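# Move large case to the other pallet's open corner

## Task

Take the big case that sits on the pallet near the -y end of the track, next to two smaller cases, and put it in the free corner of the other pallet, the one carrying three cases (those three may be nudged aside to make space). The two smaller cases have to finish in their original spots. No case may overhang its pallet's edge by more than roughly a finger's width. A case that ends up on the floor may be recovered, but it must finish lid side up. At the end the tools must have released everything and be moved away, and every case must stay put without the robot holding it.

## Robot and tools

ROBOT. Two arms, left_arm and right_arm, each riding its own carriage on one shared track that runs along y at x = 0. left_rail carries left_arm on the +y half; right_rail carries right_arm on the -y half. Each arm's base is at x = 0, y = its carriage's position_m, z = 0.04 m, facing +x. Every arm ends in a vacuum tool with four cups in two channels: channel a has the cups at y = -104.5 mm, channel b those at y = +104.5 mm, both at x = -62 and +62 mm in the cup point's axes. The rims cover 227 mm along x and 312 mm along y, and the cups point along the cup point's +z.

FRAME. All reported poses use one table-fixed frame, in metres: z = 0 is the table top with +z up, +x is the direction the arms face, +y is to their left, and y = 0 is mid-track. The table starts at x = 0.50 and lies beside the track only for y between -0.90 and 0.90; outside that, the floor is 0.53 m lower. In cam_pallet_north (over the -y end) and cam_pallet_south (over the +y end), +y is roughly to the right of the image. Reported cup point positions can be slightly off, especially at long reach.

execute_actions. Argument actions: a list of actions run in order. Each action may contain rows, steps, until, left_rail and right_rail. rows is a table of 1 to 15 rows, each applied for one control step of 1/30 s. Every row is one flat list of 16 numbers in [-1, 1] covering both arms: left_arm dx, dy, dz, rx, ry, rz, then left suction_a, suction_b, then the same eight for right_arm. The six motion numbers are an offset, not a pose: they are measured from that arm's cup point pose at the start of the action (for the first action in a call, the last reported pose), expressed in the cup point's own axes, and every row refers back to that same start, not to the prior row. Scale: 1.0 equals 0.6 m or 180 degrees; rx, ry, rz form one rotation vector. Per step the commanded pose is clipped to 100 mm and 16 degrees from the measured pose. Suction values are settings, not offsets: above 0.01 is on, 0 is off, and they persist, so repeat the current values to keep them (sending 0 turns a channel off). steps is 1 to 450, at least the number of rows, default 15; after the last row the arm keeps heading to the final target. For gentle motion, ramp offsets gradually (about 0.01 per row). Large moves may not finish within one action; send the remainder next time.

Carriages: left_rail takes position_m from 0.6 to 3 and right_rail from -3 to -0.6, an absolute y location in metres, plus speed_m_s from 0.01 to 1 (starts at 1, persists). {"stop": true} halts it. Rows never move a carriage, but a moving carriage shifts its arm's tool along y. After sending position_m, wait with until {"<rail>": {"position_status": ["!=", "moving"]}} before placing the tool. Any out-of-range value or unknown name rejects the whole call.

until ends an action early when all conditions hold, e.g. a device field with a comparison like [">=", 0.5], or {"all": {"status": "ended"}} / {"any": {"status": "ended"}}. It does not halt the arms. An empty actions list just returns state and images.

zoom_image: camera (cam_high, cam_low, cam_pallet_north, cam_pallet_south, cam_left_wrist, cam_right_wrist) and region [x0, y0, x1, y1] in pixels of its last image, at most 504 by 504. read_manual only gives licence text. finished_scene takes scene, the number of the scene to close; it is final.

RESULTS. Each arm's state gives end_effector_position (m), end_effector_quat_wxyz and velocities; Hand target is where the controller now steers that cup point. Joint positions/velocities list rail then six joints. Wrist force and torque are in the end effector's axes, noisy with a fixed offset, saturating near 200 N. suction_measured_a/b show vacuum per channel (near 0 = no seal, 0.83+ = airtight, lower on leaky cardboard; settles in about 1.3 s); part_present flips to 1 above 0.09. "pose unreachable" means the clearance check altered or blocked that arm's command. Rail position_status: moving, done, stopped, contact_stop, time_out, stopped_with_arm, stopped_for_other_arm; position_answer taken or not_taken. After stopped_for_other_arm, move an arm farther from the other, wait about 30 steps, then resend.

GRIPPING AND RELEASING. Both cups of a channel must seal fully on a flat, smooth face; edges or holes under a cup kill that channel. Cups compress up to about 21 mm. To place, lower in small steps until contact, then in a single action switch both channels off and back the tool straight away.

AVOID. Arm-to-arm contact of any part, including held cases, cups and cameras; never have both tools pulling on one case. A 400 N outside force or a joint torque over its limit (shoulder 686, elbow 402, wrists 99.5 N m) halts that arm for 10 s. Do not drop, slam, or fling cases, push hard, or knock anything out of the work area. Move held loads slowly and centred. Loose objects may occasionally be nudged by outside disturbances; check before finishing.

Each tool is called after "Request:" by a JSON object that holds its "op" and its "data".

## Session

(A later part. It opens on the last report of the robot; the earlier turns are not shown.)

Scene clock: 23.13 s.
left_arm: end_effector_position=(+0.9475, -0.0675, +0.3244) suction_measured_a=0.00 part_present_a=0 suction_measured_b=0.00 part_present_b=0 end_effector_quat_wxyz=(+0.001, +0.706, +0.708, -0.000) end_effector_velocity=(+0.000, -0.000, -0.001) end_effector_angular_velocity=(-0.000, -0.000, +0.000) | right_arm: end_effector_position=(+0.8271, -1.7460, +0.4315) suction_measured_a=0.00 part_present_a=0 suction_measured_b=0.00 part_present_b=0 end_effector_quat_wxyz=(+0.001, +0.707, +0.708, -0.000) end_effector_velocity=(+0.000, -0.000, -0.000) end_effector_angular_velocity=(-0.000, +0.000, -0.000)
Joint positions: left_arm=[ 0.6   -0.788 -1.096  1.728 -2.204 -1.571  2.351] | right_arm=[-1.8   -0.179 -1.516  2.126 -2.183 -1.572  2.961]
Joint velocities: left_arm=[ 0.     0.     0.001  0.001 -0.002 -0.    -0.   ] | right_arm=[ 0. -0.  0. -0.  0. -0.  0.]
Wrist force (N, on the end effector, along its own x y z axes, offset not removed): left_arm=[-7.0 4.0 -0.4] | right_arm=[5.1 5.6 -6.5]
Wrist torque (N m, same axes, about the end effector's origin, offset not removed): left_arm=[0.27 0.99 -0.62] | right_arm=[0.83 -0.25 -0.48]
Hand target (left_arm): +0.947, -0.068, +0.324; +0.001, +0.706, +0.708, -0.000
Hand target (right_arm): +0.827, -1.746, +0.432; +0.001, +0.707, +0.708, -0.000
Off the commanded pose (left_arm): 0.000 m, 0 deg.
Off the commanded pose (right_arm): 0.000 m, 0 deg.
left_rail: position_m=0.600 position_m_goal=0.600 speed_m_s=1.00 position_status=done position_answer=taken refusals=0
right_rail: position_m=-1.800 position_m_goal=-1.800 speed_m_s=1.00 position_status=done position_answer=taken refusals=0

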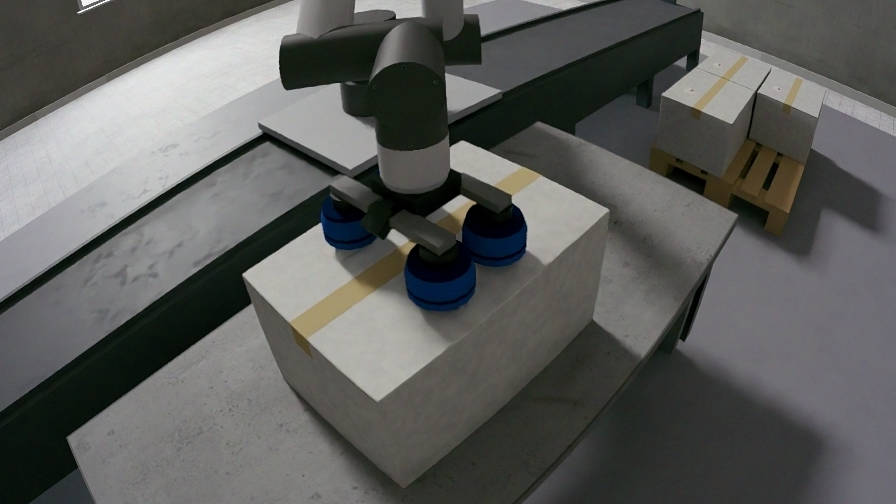

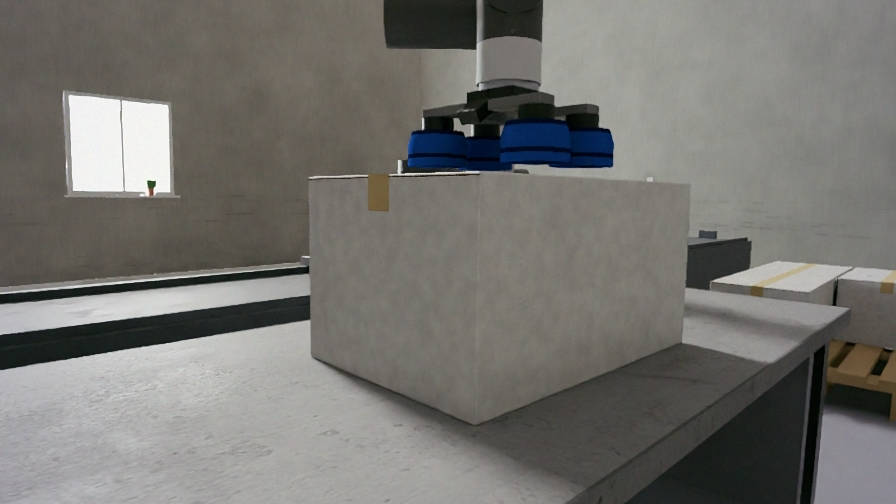

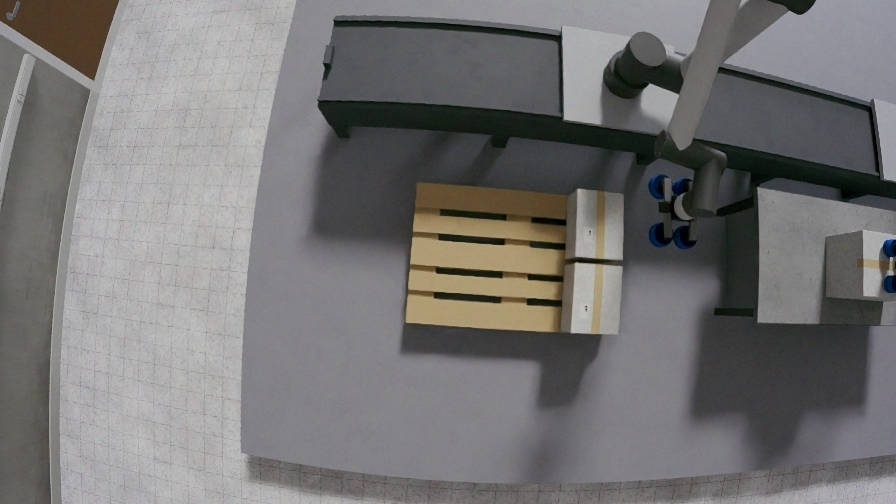

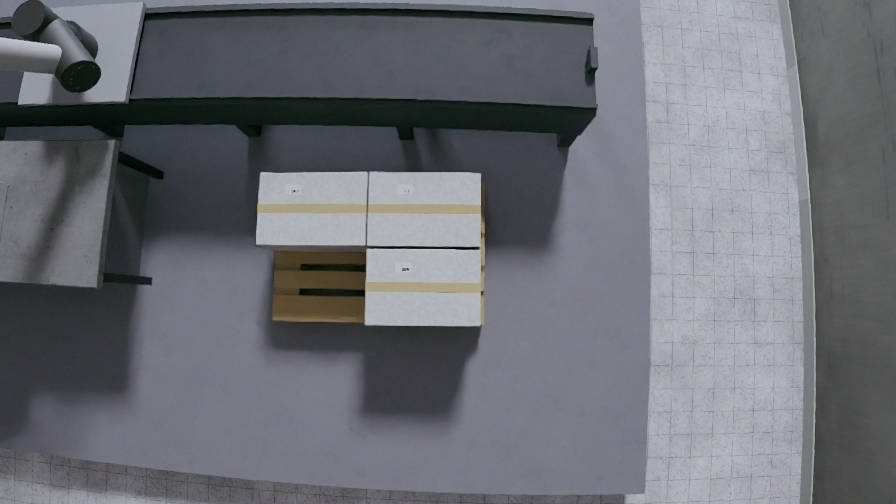

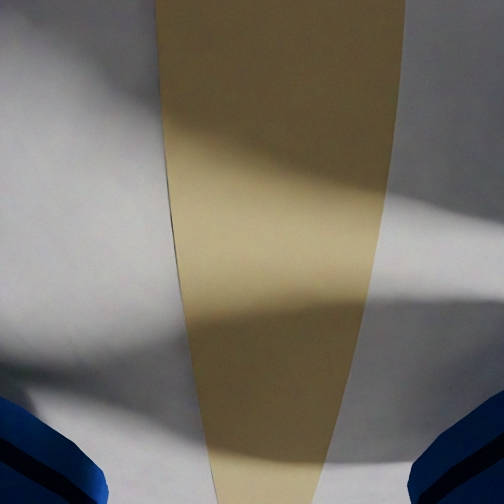

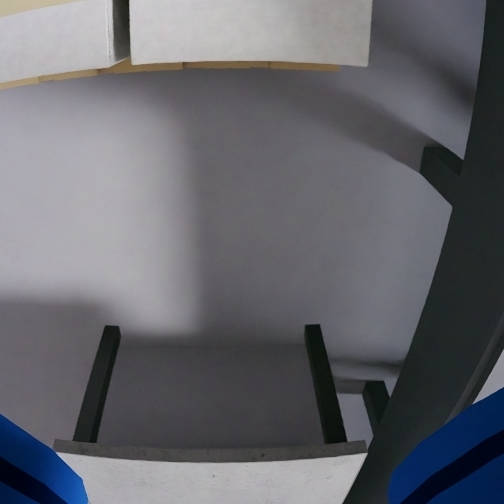

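Request:
{"op": "execute_actions", "data": {"actions": [{"rows":[[0,-0.003,0.02,0,0,0,1,1,0,0,0,0,0,0,0,0],[0,-0.003,0.035,0,0,0,1,1,0,0,0,0,0,0,0,0],[0,-0.003,0.05,0,0,0,1,1,0,0,0,0,0,0,0,0],[0,-0.003,0.063,0,0,0,1,1,0,0,0,0,0,0,0,0]],"steps":40},{"rows":[[0,0,-0.01,0,0,0,1,1,0,0,0,0,0,0,0,0],[0,0,-0.02,0,0,0,1,1,0,0,0,0,0,0,0,0],[0,0,-0.035,0,0,0,1,1,0,0,0,0,0,0,0,0],[0,0,-0.05,0,0,0,1,1,0,0,0,0,0,0,0,0],[0,0,-0.07,0,0,0,1,1,0,0,0,0,0,0,0,0],[0,0,-0.09,0,0,0,1,1,0,0,0,0,0,0,0,0]],"steps":15},{"left_rail":{"position_m":2.2},"steps":15},{"rows":[[0.01,0.01,0,0,0,0,1,1,0,0,0,0,0,0,0,0],[0.03,0.02,0,0,0,0,1,1,0,0,0,0,0,0,0,0],[0.05,0.04,0,0,0,0,1,1,0,0,0,0,0,0,0,0],[0.08,0.06,0,0,0,0,1,1,0,0,0,0,0,0,0,0],[0.11,0.08,0,0,0,0,1,1,0,0,0,0,0,0,0,0],[0.14,0.1,0,0,0,0,1,1,0,0,0,0,0,0,0,0],[0.17,0.12,0,0,0,0,1,1,0,0,0,0,0,0,0,0],[0.2,0.15,0,0,0,0,1,1,0,0,0,0,0,0,0,0],[0.75,0.55,0,0,0,0,1,1,0,0,0,0,0,0,0,0]],"steps":60},{"rows":[[0,0,0.02,0,0,0,1,1,0,0,0,0,0,0,0,0],[0,0,0.04,0,0,0,1,1,0,0,0,0,0,0,0,0],[0,0,0.07,0,0,0,1,1,0,0,0,0,0,0,0,0],[0,0,0.17,0,0,0,1,1,0,0,0,0,0,0,0,0]],"steps":20}]}}

Request:
{"op": "zoom_image", "data": {"camera": "cam_pallet_south", "region": [200, 150, 510, 370]}}

Request:
{"op": "zoom_image", "data": {"camera": "cam_high", "region": [620, 0, 890, 250]}}

Scene clock: 28.47 s.
left_arm: end_effector_position=(+1.2751, +1.9819, +0.2385) suction_measured_a=0.90 part_present_a=1 suction_measured_b=0.90 part_present_b=1 end_effector_quat_wxyz=(+0.001, +0.706, +0.708, -0.000) end_effector_velocity=(-0.000, +0.000, -0.004) end_effector_angular_velocity=(+0.000, +0.001, -0.000) | right_arm: end_effector_position=(+0.8271, -1.7460, +0.4315) suction_measured_a=0.00 part_present_a=0 suction_measured_b=0.00 part_present_b=0 end_effector_quat_wxyz=(+0.001, +0.707, +0.708, -0.000) end_effector_velocity=(+0.000, +0.000, -0.000) end_effector_angular_velocity=(+0.000, +0.000, +0.000)
Joint positions: left_arm=[ 2.2   -0.325 -0.909  1.539 -2.202 -1.572  2.814] | right_arm=[-1.8   -0.179 -1.516  2.126 -2.183 -1.572  2.961]
Joint velocities: left_arm=[ 0.     0.     0.002  0.001 -0.003  0.     0.   ] | right_arm=[ 0. -0.  0. -0.  0.  0. -0.]
Wrist force (N, on the end effector, along its own x y z axes, offset not removed): left_arm=[-8.8 3.4 21.0] | right_arm=[2.4 4.6 -3.8]
Wrist torque (N m, same axes, about the end effector's origin, offset not removed): left_arm=[0.16 -8.75 -0.54] | right_arm=[0.63 0.01 -0.47]
Hand target (left_arm): +1.275, +1.982, +0.238; +0.000, +0.706, +0.708, -0.000
Hand target (right_arm): +0.827, -1.746, +0.432; +0.001, +0.707, +0.708, -0.000
Off the commanded pose (left_arm): 0.001 m, 0 deg.
Off the commanded pose (right_arm): 0.000 m, 0 deg.
left_rail: position_m=2.200 position_m_goal=2.200 speed_m_s=1.00 position_status=done position_answer=taken refusals=0
right_rail: position_m=-1.800 position_m_goal=-1.800 speed_m_s=1.00 position_status=done position_answer=taken refusals=0

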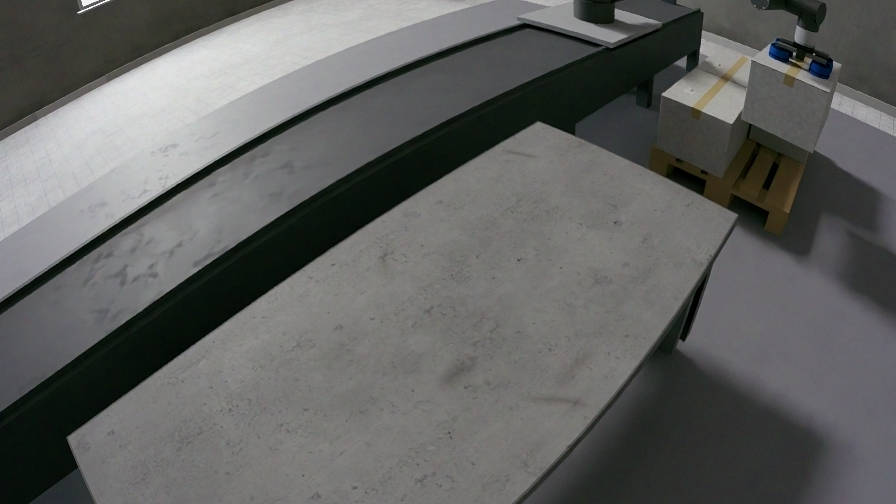

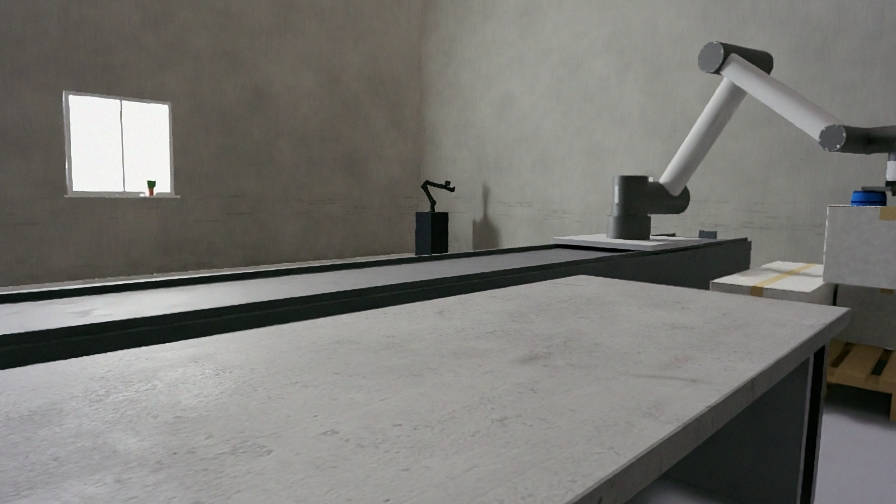

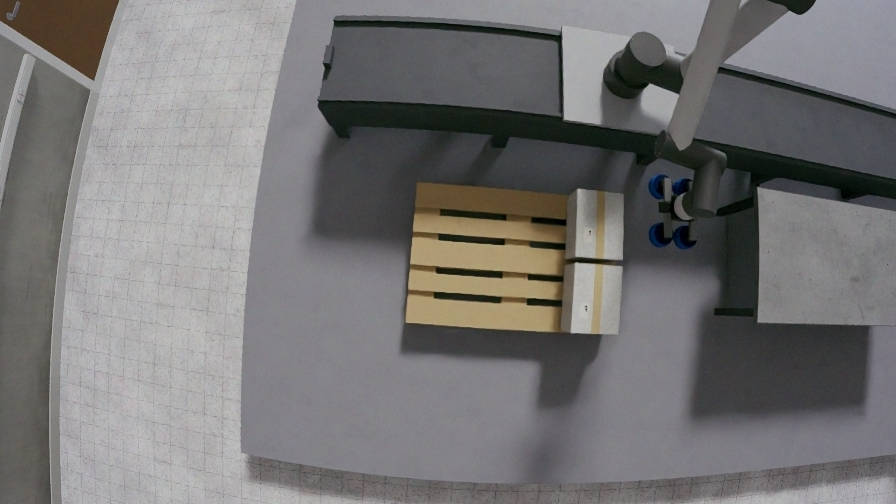

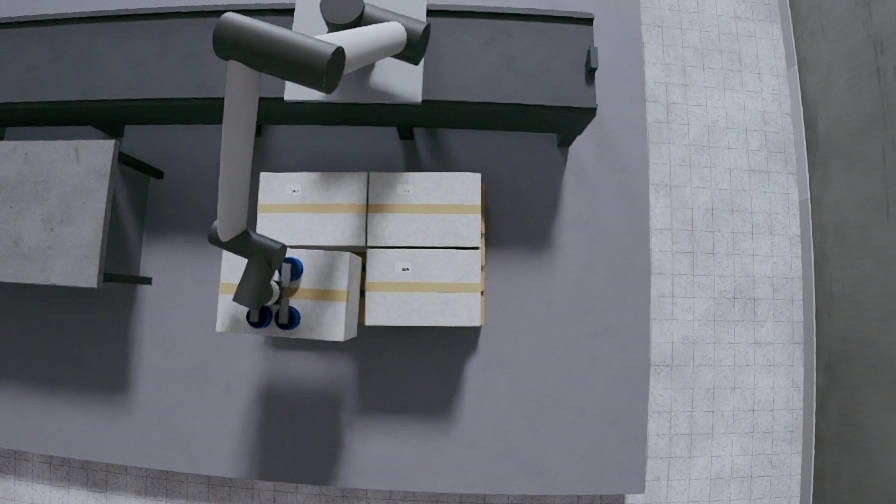

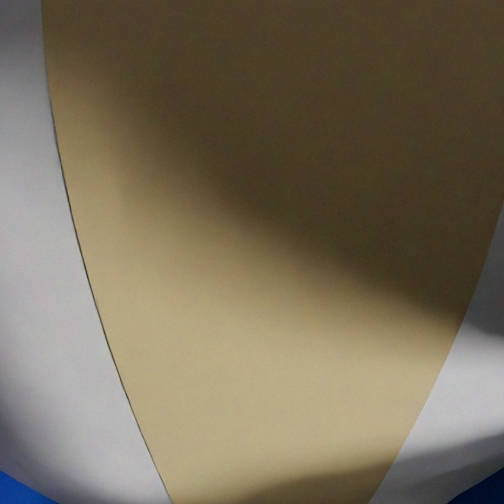

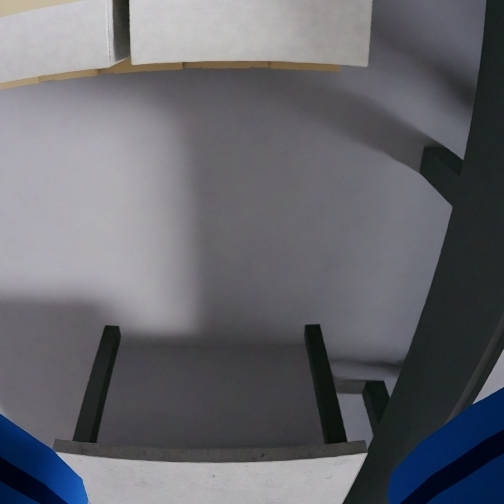

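Region (200, 150, 510, 370) of cam_pallet_south's 896x504 image, scaled by 1.626, with more detail than that image has; it fills the top 358 rows of this view, and the rest is white.

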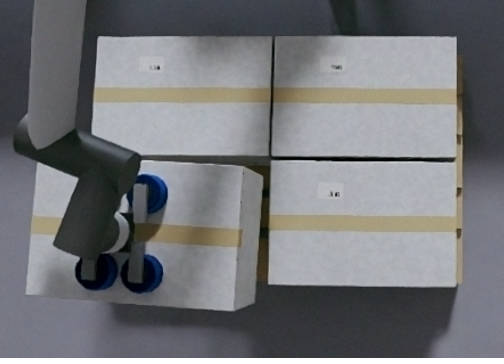

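Region (620, 0, 890, 250) of cam_high's 896x504 image, scaled by 1.867, with more detail than that image has; it fills the top 467 rows of this view, and the rest is white.

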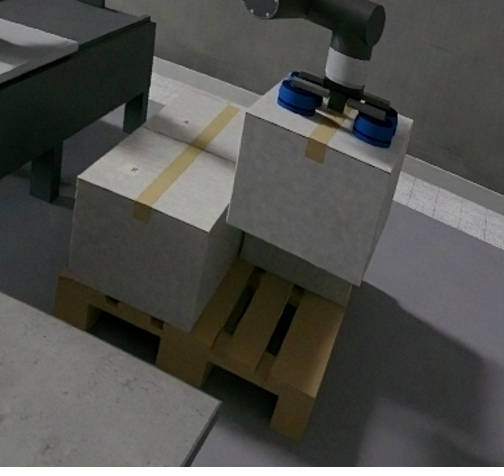

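Request:
{"op": "execute_actions", "data": {"actions": [{"rows":[[-0.01,0.005,0,0,0,-0.005,1,1,0,0,0,0,0,0,0,0],[-0.02,0.01,0,0,0,-0.011,1,1,0,0,0,0,0,0,0,0],[-0.02,0.01,0.01,0,0,-0.011,1,1,0,0,0,0,0,0,0,0],[-0.02,0.01,0.02,0,0,-0.011,1,1,0,0,0,0,0,0,0,0],[-0.02,0.01,0.04,0,0,-0.011,1,1,0,0,0,0,0,0,0,0],[-0.02,0.01,0.06,0,0,-0.011,1,1,0,0,0,0,0,0,0,0],[-0.02,0.01,0.08,0,0,-0.011,1,1,0,0,0,0,0,0,0,0],[-0.02,0.01,0.1,0,0,-0.011,1,1,0,0,0,0,0,0,0,0],[-0.02,0.01,0.13,0,0,-0.011,1,1,0,0,0,0,0,0,0,0],[-0.02,0.01,0.16,0,0,-0.011,1,1,0,0,0,0,0,0,0,0],[-0.02,0.01,0.2,0,0,-0.011,1,1,0,0,0,0,0,0,0,0],[-0.02,0.01,0.52,0,0,-0.011,1,1,0,0,0,0,0,0,0,0]],"steps":45}]}}

Request:
{"op": "zoom_image", "data": {"camera": "cam_pallet_south", "region": [230, 150, 510, 350]}}

Request:
{"op": "zoom_image", "data": {"camera": "cam_high", "region": [620, 0, 890, 250]}}

Scene clock: 30.27 s.
left_arm: end_effector_position=(+1.2815, +1.9691, -0.0734) suction_measured_a=0.90 part_present_a=1 suction_measured_b=0.90 part_present_b=1 end_effector_quat_wxyz=(+0.001, +0.694, +0.720, -0.000) end_effector_velocity=(-0.000, +0.000, -0.000) end_effector_angular_velocity=(+0.000, +0.000, +0.000) | right_arm: end_effector_position=(+0.8271, -1.7460, +0.4315) suction_measured_a=0.00 part_present_a=0 suction_measured_b=0.00 part_present_b=0 end_effector_quat_wxyz=(+0.001, +0.707, +0.708, -0.000) end_effector_velocity=(-0.000, -0.000, +0.000) end_effector_angular_velocity=(+0.000, -0.000, +0.000)
Joint positions: left_arm=[ 2.2   -0.333 -0.647  1.571 -2.495 -1.572  2.772] | right_arm=[-1.8   -0.179 -1.516  2.126 -2.183 -1.572  2.961]
Joint velocities: left_arm=[ 0.  0.  0.  0. -0.  0.  0.] | right_arm=[ 0. -0. -0. -0.  0.  0. -0.]
Wrist force (N, on the end effector, along its own x y z axes, offset not removed): left_arm=[-5.7 5.4 17.1] | right_arm=[0.4 2.4 -7.6]
Wrist torque (N m, same axes, about the end effector's origin, offset not removed): left_arm=[0.38 -8.42 -0.59] | right_arm=[0.25 0.38 -0.47]
Hand target (left_arm): +1.281, +1.969, -0.073; +0.001, +0.694, +0.720, -0.000
Hand target (right_arm): +0.827, -1.746, +0.432; +0.001, +0.707, +0.708, -0.000
Off the commanded pose (left_arm): 0.000 m, 0 deg.
Off the commanded pose (right_arm): 0.000 m, 0 deg.
left_rail: position_m=2.200 position_m_goal=2.200 speed_m_s=1.00 position_status=done position_answer=taken refusals=0
right_rail: position_m=-1.800 position_m_goal=-1.800 speed_m_s=1.00 position_status=done position_answer=taken refusals=0

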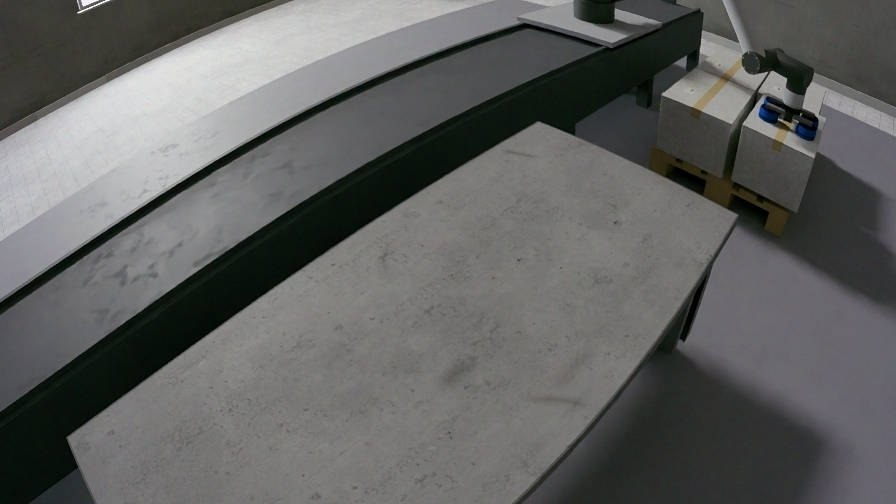

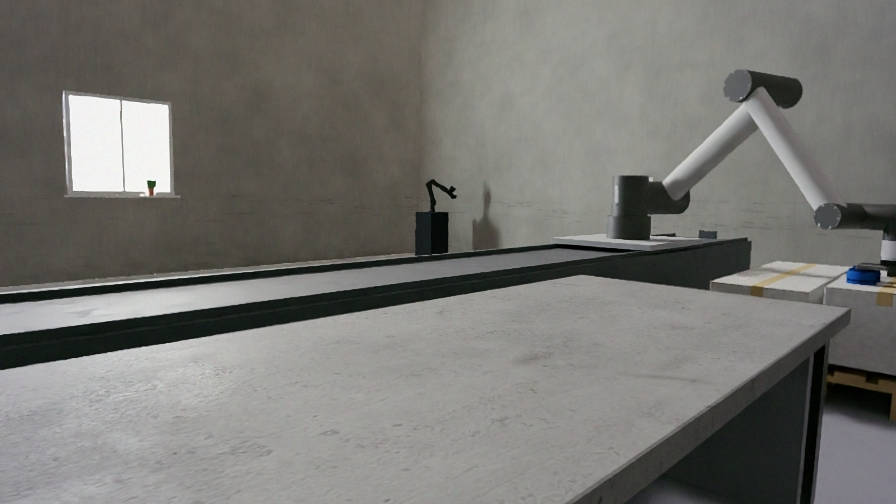

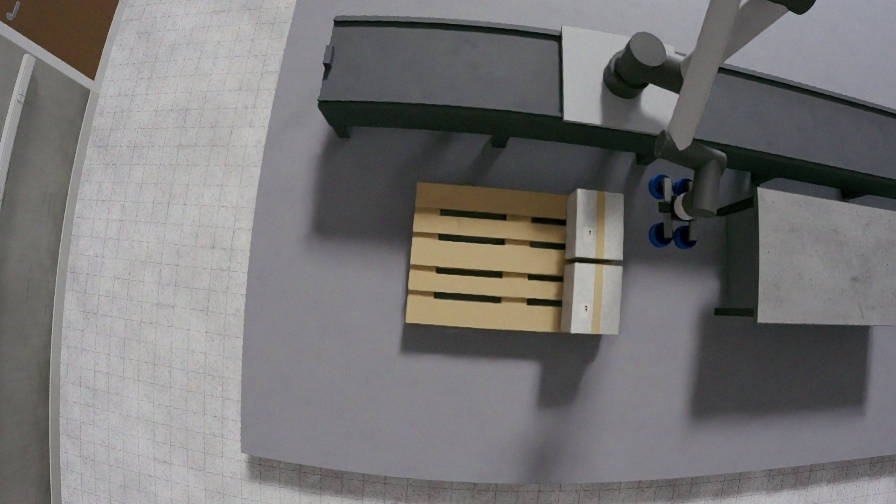

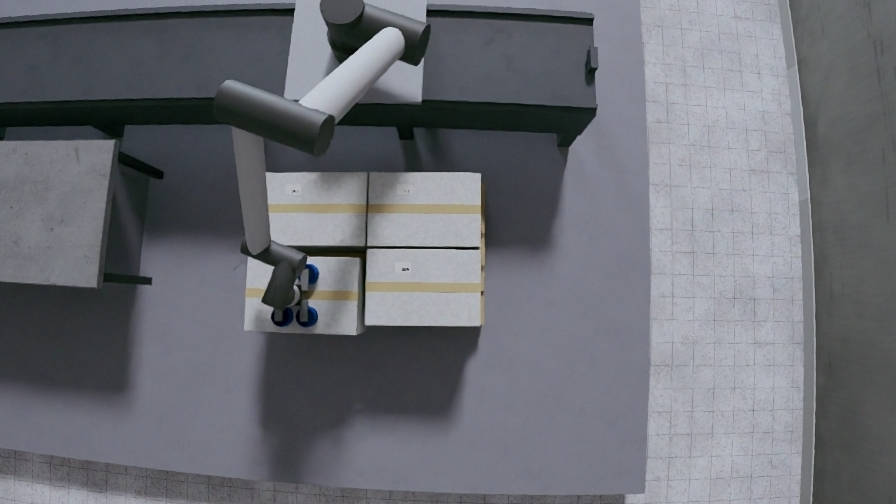

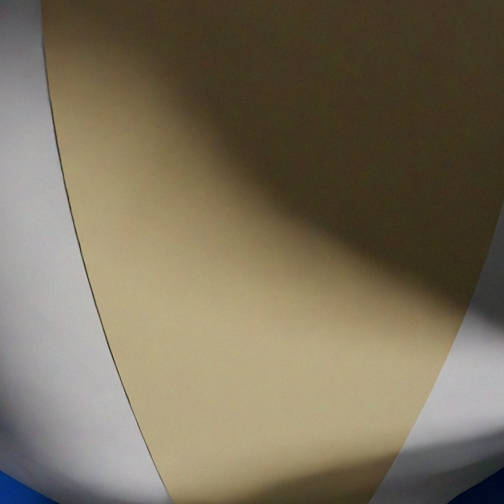

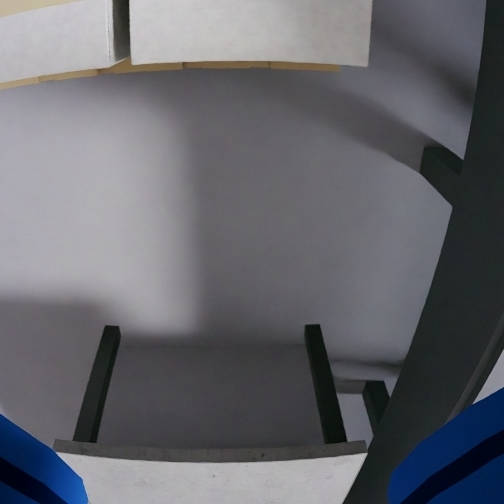

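Region (230, 150, 510, 350) of cam_pallet_south's 896x504 image, scaled by 1.800, with more detail than that image has; it fills the top 360 rows of this view, and the rest is white.

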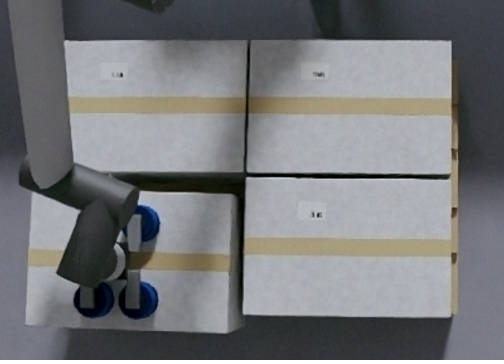

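Region (620, 0, 890, 250) of cam_high's 896x504 image, scaled by 1.867, with more detail than that image has; it fills the top 467 rows of this view, and the rest is white.

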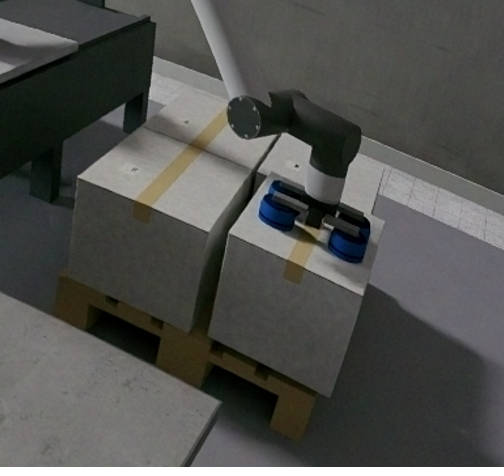

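Request:
{"op": "execute_actions", "data": {"actions": [{"rows":[[0.006,-0.008,0.003,0,0,0,1,1,0,0,0,0,0,0,0,0],[0.012,-0.016,0.006,0,0,0,1,1,0,0,0,0,0,0,0,0],[0.018,-0.024,0.009,0,0,0,1,1,0,0,0,0,0,0,0,0],[0.024,-0.032,0.012,0,0,0,1,1,0,0,0,0,0,0,0,0],[0.03,-0.04,0.016,0,0,0,1,1,0,0,0,0,0,0,0,0],[0.036,-0.048,0.02,0,0,0,1,1,0,0,0,0,0,0,0,0],[0.042,-0.056,0.023,0,0,0,1,1,0,0,0,0,0,0,0,0],[0.048,-0.064,0.025,0,0,0,1,1,0,0,0,0,0,0,0,0]],"steps":22}]}}

Request:
{"op": "zoom_image", "data": {"camera": "cam_pallet_south", "region": [230, 150, 510, 350]}}

Request:
{"op": "zoom_image", "data": {"camera": "cam_high", "region": [620, 0, 890, 250]}}

Scene clock: 34.97 s.
left_arm: end_effector_position=(+1.2423, +1.9965, -0.0884) suction_measured_a=0.90 part_present_a=1 suction_measured_b=0.90 part_present_b=1 end_effector_quat_wxyz=(+0.001, +0.694, +0.720, -0.000) end_effector_velocity=(-0.001, +0.001, -0.000) end_effector_angular_velocity=(+0.000, +0.000, -0.000) | right_arm: end_effector_position=(+0.8271, -1.7460, +0.4315) suction_measured_a=0.00 part_present_a=0 suction_measured_b=0.00 part_present_b=0 end_effector_quat_wxyz=(+0.001, +0.707, +0.708, -0.000) end_effector_velocity=(-0.000, +0.000, +0.000) end_effector_angular_velocity=(-0.000, -0.000, +0.000)
Joint positions: left_arm=[ 2.2   -0.323 -0.663  1.646 -2.556 -1.572  2.782] | right_arm=[-1.8   -0.179 -1.516  2.126 -2.183 -1.572  2.961]
Joint velocities: left_arm=[ 0.     0.    -0.     0.002 -0.002  0.     0.   ] | right_arm=[ 0.  0. -0.  0. -0.  0.  0.]
Wrist force (N, on the end effector, along its own x y z axes, offset not removed): left_arm=[-6.4 2.5 17.3] | right_arm=[1.8 4.3 -6.7]
Wrist torque (N m, same axes, about the end effector's origin, offset not removed): left_arm=[-0.02 -8.48 -0.63] | right_arm=[0.68 0.32 -0.42]
Hand target (left_arm): +1.242, +1.997, -0.088; +0.001, +0.694, +0.720, -0.000
Hand target (right_arm): +0.827, -1.746, +0.432; +0.001, +0.707, +0.708, -0.000
Off the commanded pose (left_arm): 0.000 m, 0 deg.
Off the commanded pose (right_arm): 0.000 m, 0 deg.
left_rail: position_m=2.200 position_m_goal=2.200 speed_m_s=1.00 position_status=done position_answer=taken refusals=0
right_rail: position_m=-1.800 position_m_goal=-1.800 speed_m_s=1.00 position_status=done position_answer=taken refusals=0

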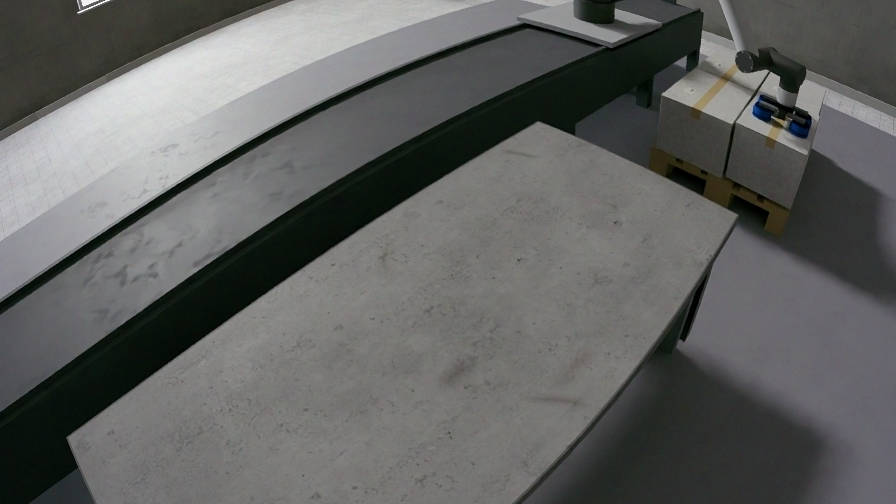

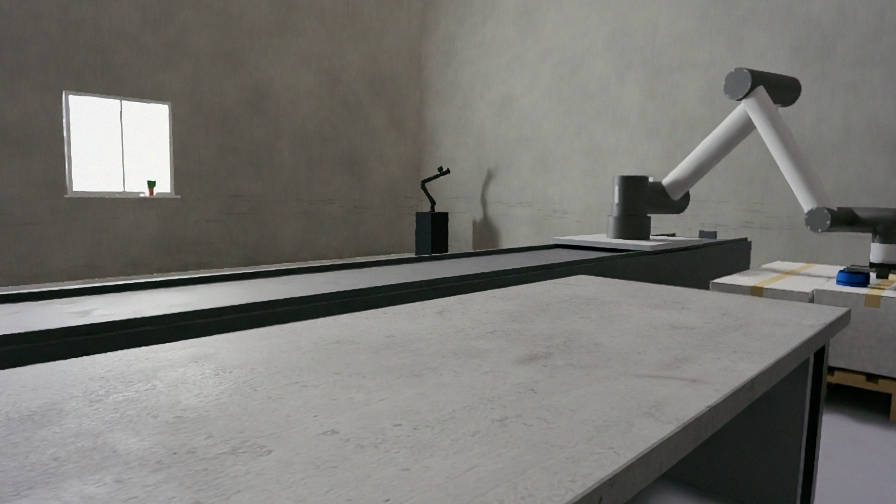

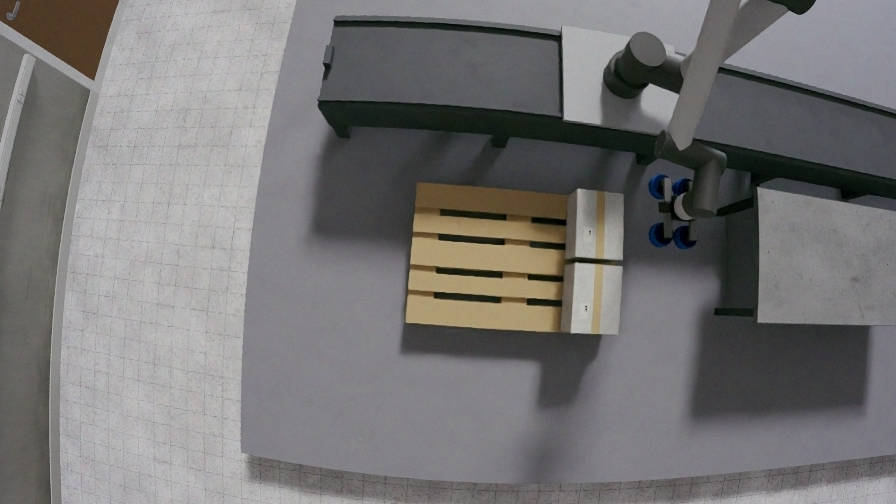

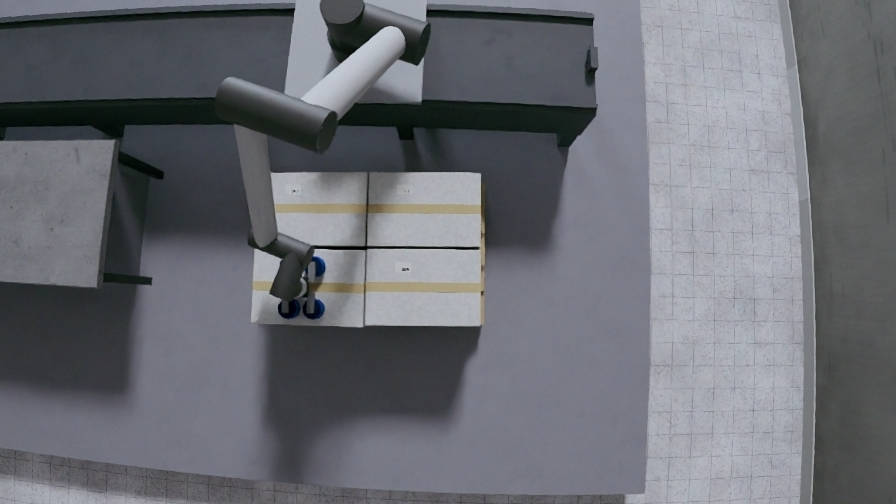

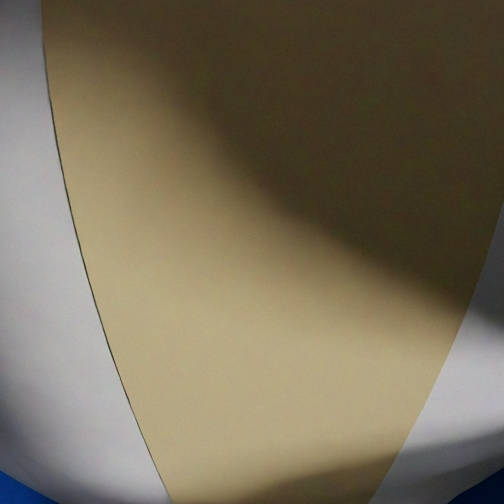

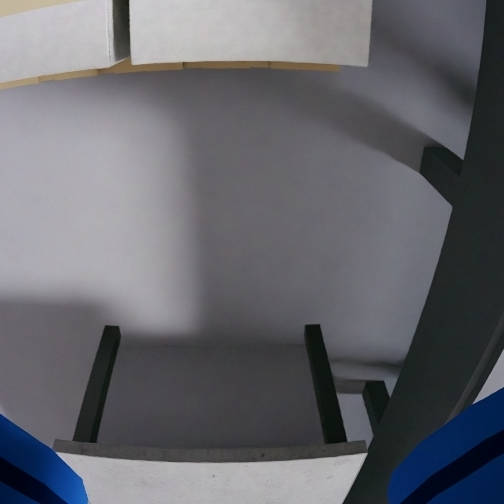

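Region (230, 150, 510, 350) of cam_pallet_south's 896x504 image, scaled by 1.800, with more detail than that image has; it fills the top 360 rows of this view, and the rest is white.

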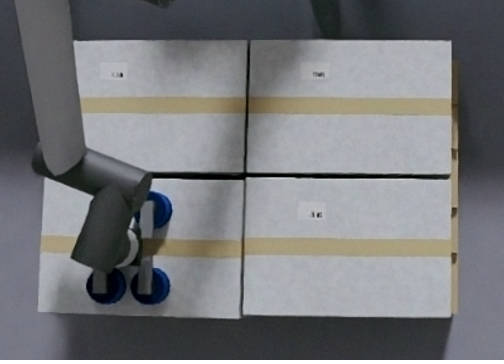

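Region (620, 0, 890, 250) of cam_high's 896x504 image, scaled by 1.867, with more detail than that image has; it fills the top 467 rows of this view, and the rest is white.

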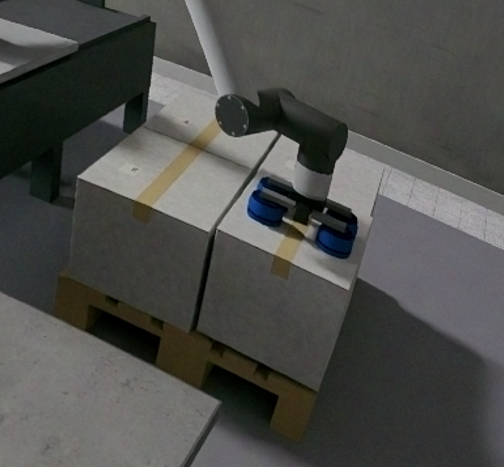

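Request:
{"op": "execute_actions", "data": {"actions": [{"rows":[[0.002,-0.003,0.004,0,0,-0.002,1,1,0,0,0,0,0,0,0,0],[0.004,-0.006,0.008,0,0,-0.004,1,1,0,0,0,0,0,0,0,0],[0.006,-0.006,0.012,0,0,-0.004,1,1,0,0,0,0,0,0,0,0],[0.006,-0.006,0.016,0,0,-0.004,1,1,0,0,0,0,0,0,0,0],[0.006,-0.006,0.02,0,0,-0.004,1,1,0,0,0,0,0,0,0,0],[0.006,-0.006,0.023,0,0,-0.004,1,1,0,0,0,0,0,0,0,0]],"steps":18},{"rows":[[0,0,-0.02,0,0,0,0,0,0,0,0,0,0,0,0,0],[0,0,-0.03,0,0,0,0,0,0,0,0,0,0,0,0,0],[0,0,-0.04,0,0,0,0,0,0,0,0,0,0,0,0,0],[0,0,-0.05,0,0,0,0,0,0,0,0,0,0,0,0,0],[0,0,-0.06,0,0,0,0,0,0,0,0,0,0,0,0,0],[0,0,-0.06,0,0,0,0,0,0,0,0,0,0,0,0,0],[0,0,-0.06,0,0,0,0,0,0,0,0,0,0,0,0,0],[0,0,-0.06,0,0,0,0,0,0,0,0,0,0,0,0,0],[0,0,-0.06,0,0,0,0,0,0,0,0,0,0,0,0,0],[0,0,-0.3,0,0,0,0,0,0,0,0,0,0,0,0,0],[0,0,-0.3,0,0,0,0,0,0,0,0,0,0,0,0,0],[0,0,-0.3,0,0,0,0,0,0,0,0,0,0,0,0,0],[0,0,-0.3,0,0,0,0,0,0,0,0,0,0,0,0,0],[0,0,-0.3,0,0,0,0,0,0,0,0,0,0,0,0,0],[-0.8,-0.2,-0.7,0,0,0,0,0,0,0,0,0,0,0,0,0]],"steps":50}]}}

Request:
{"op": "zoom_image", "data": {"camera": "cam_high", "region": [620, 0, 890, 250]}}

Scene clock: 37.50 s.
left_arm: end_effector_position=(+1.1410, +1.5180, +0.3179) suction_measured_a=0.00 part_present_a=0 suction_measured_b=0.00 part_present_b=0 end_effector_quat_wxyz=(+0.001, +0.690, +0.724, -0.000) end_effector_velocity=(+0.002, -0.023, +0.010) end_effector_angular_velocity=(+0.006, +0.007, +0.004) | right_arm: end_effector_position=(+0.8271, -1.7460, +0.4315) suction_measured_a=0.00 part_present_a=0 suction_measured_b=0.00 part_present_b=0 end_effector_quat_wxyz=(+0.001, +0.707, +0.708, -0.000) end_effector_velocity=(+0.000, +0.000, -0.000) end_effector_angular_velocity=(+0.000, +0.000, -0.000)
Joint positions: left_arm=[ 2.2   -0.691 -0.924  1.438 -2.087 -1.571  2.402] | right_arm=[-1.8   -0.179 -1.516  2.126 -2.183 -1.572  2.961]
Joint velocities: left_arm=[ 0.    -0.013  0.01  -0.036  0.036  0.    -0.017] | right_arm=[ 0.  0.  0. -0.  0.  0.  0.]
Wrist force (N, on the end effector, along its own x y z axes, offset not removed): left_arm=[-7.3 4.9 -0.8] | right_arm=[0.4 3.6 -5.6]
Wrist torque (N m, same axes, about the end effector's origin, offset not removed): left_arm=[0.49 1.10 -0.64] | right_arm=[0.60 0.33 -0.44]
Hand target (left_arm): +1.141, +1.516, +0.319; +0.001, +0.689, +0.724, -0.000
Hand target (right_arm): +0.827, -1.746, +0.432; +0.001, +0.707, +0.708, -0.000
Off the commanded pose (left_arm): 0.003 m, 0 deg.
Off the commanded pose (right_arm): 0.000 m, 0 deg.
left_rail: position_m=2.200 position_m_goal=2.200 speed_m_s=1.00 position_status=done position_answer=taken refusals=0
right_rail: position_m=-1.800 position_m_goal=-1.800 speed_m_s=1.00 position_status=done position_answer=taken refusals=0

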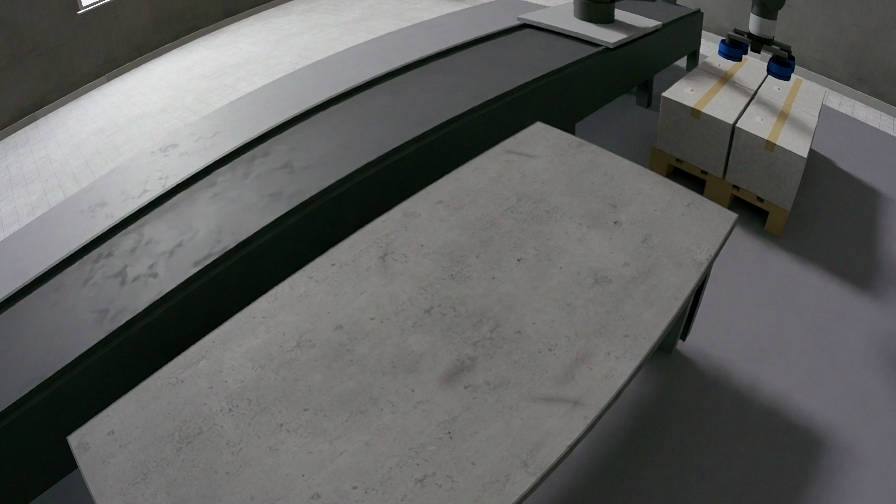

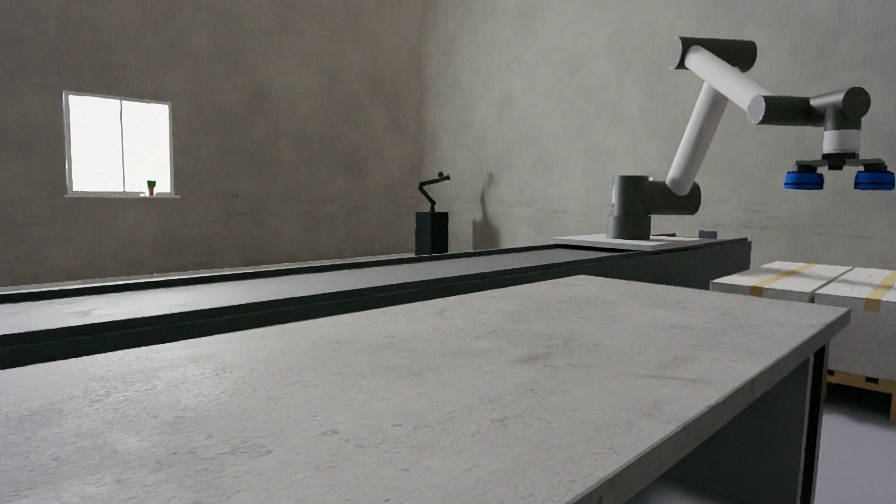

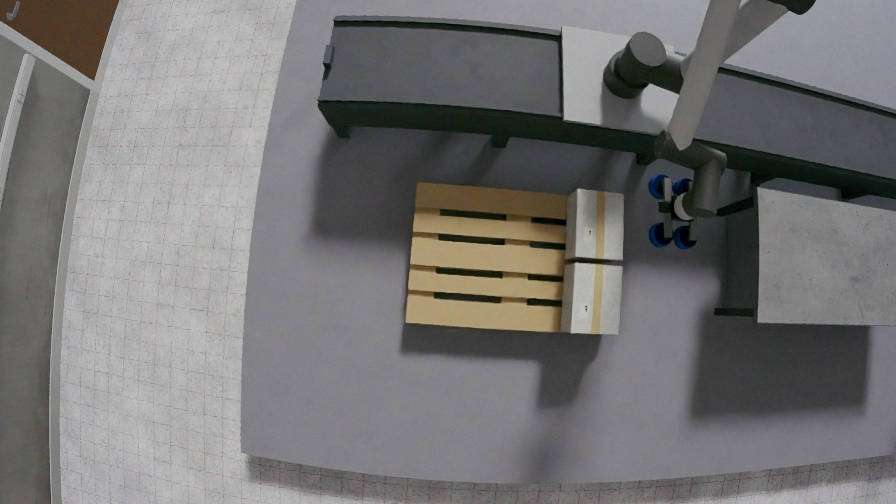

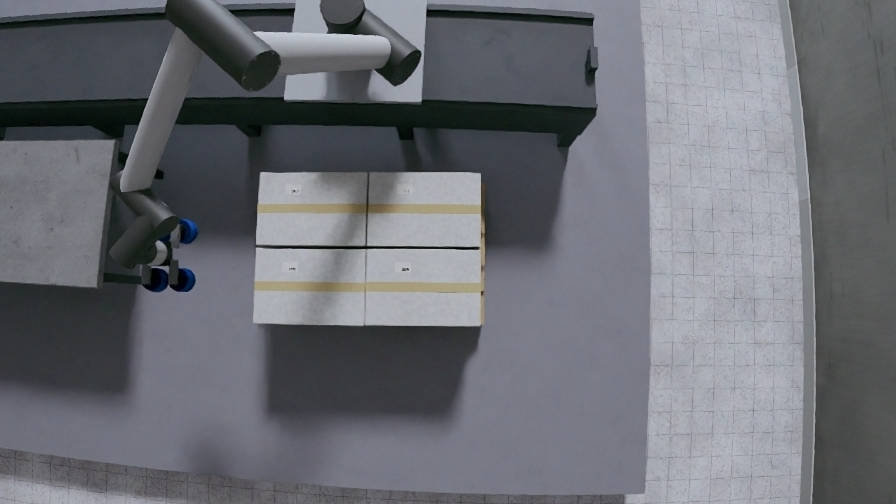

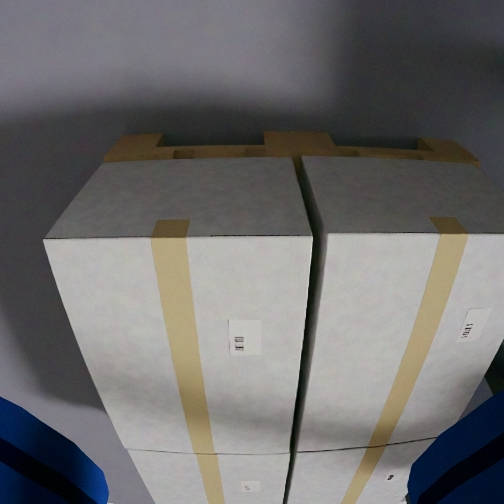

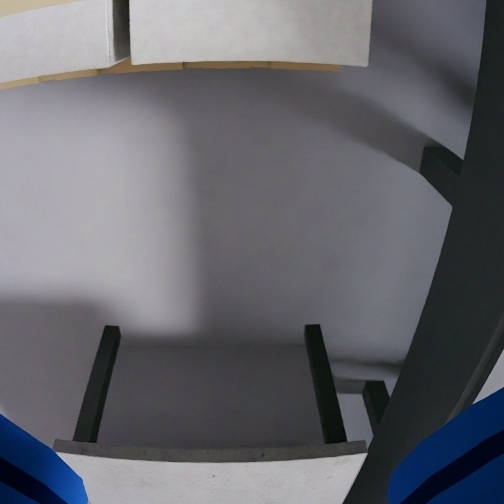

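Region (620, 0, 890, 250) of cam_high's 896x504 image, scaled by 1.867, with more detail than that image has; it fills the top 467 rows of this view, and the rest is white.

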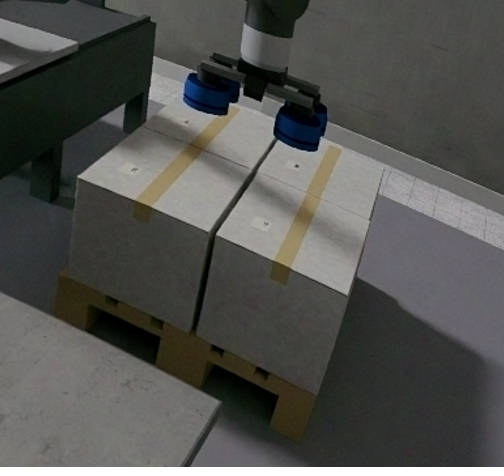

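Request:
{"op": "finished_scene", "data": {"scene": 1}}

The scene is finished: the task was done.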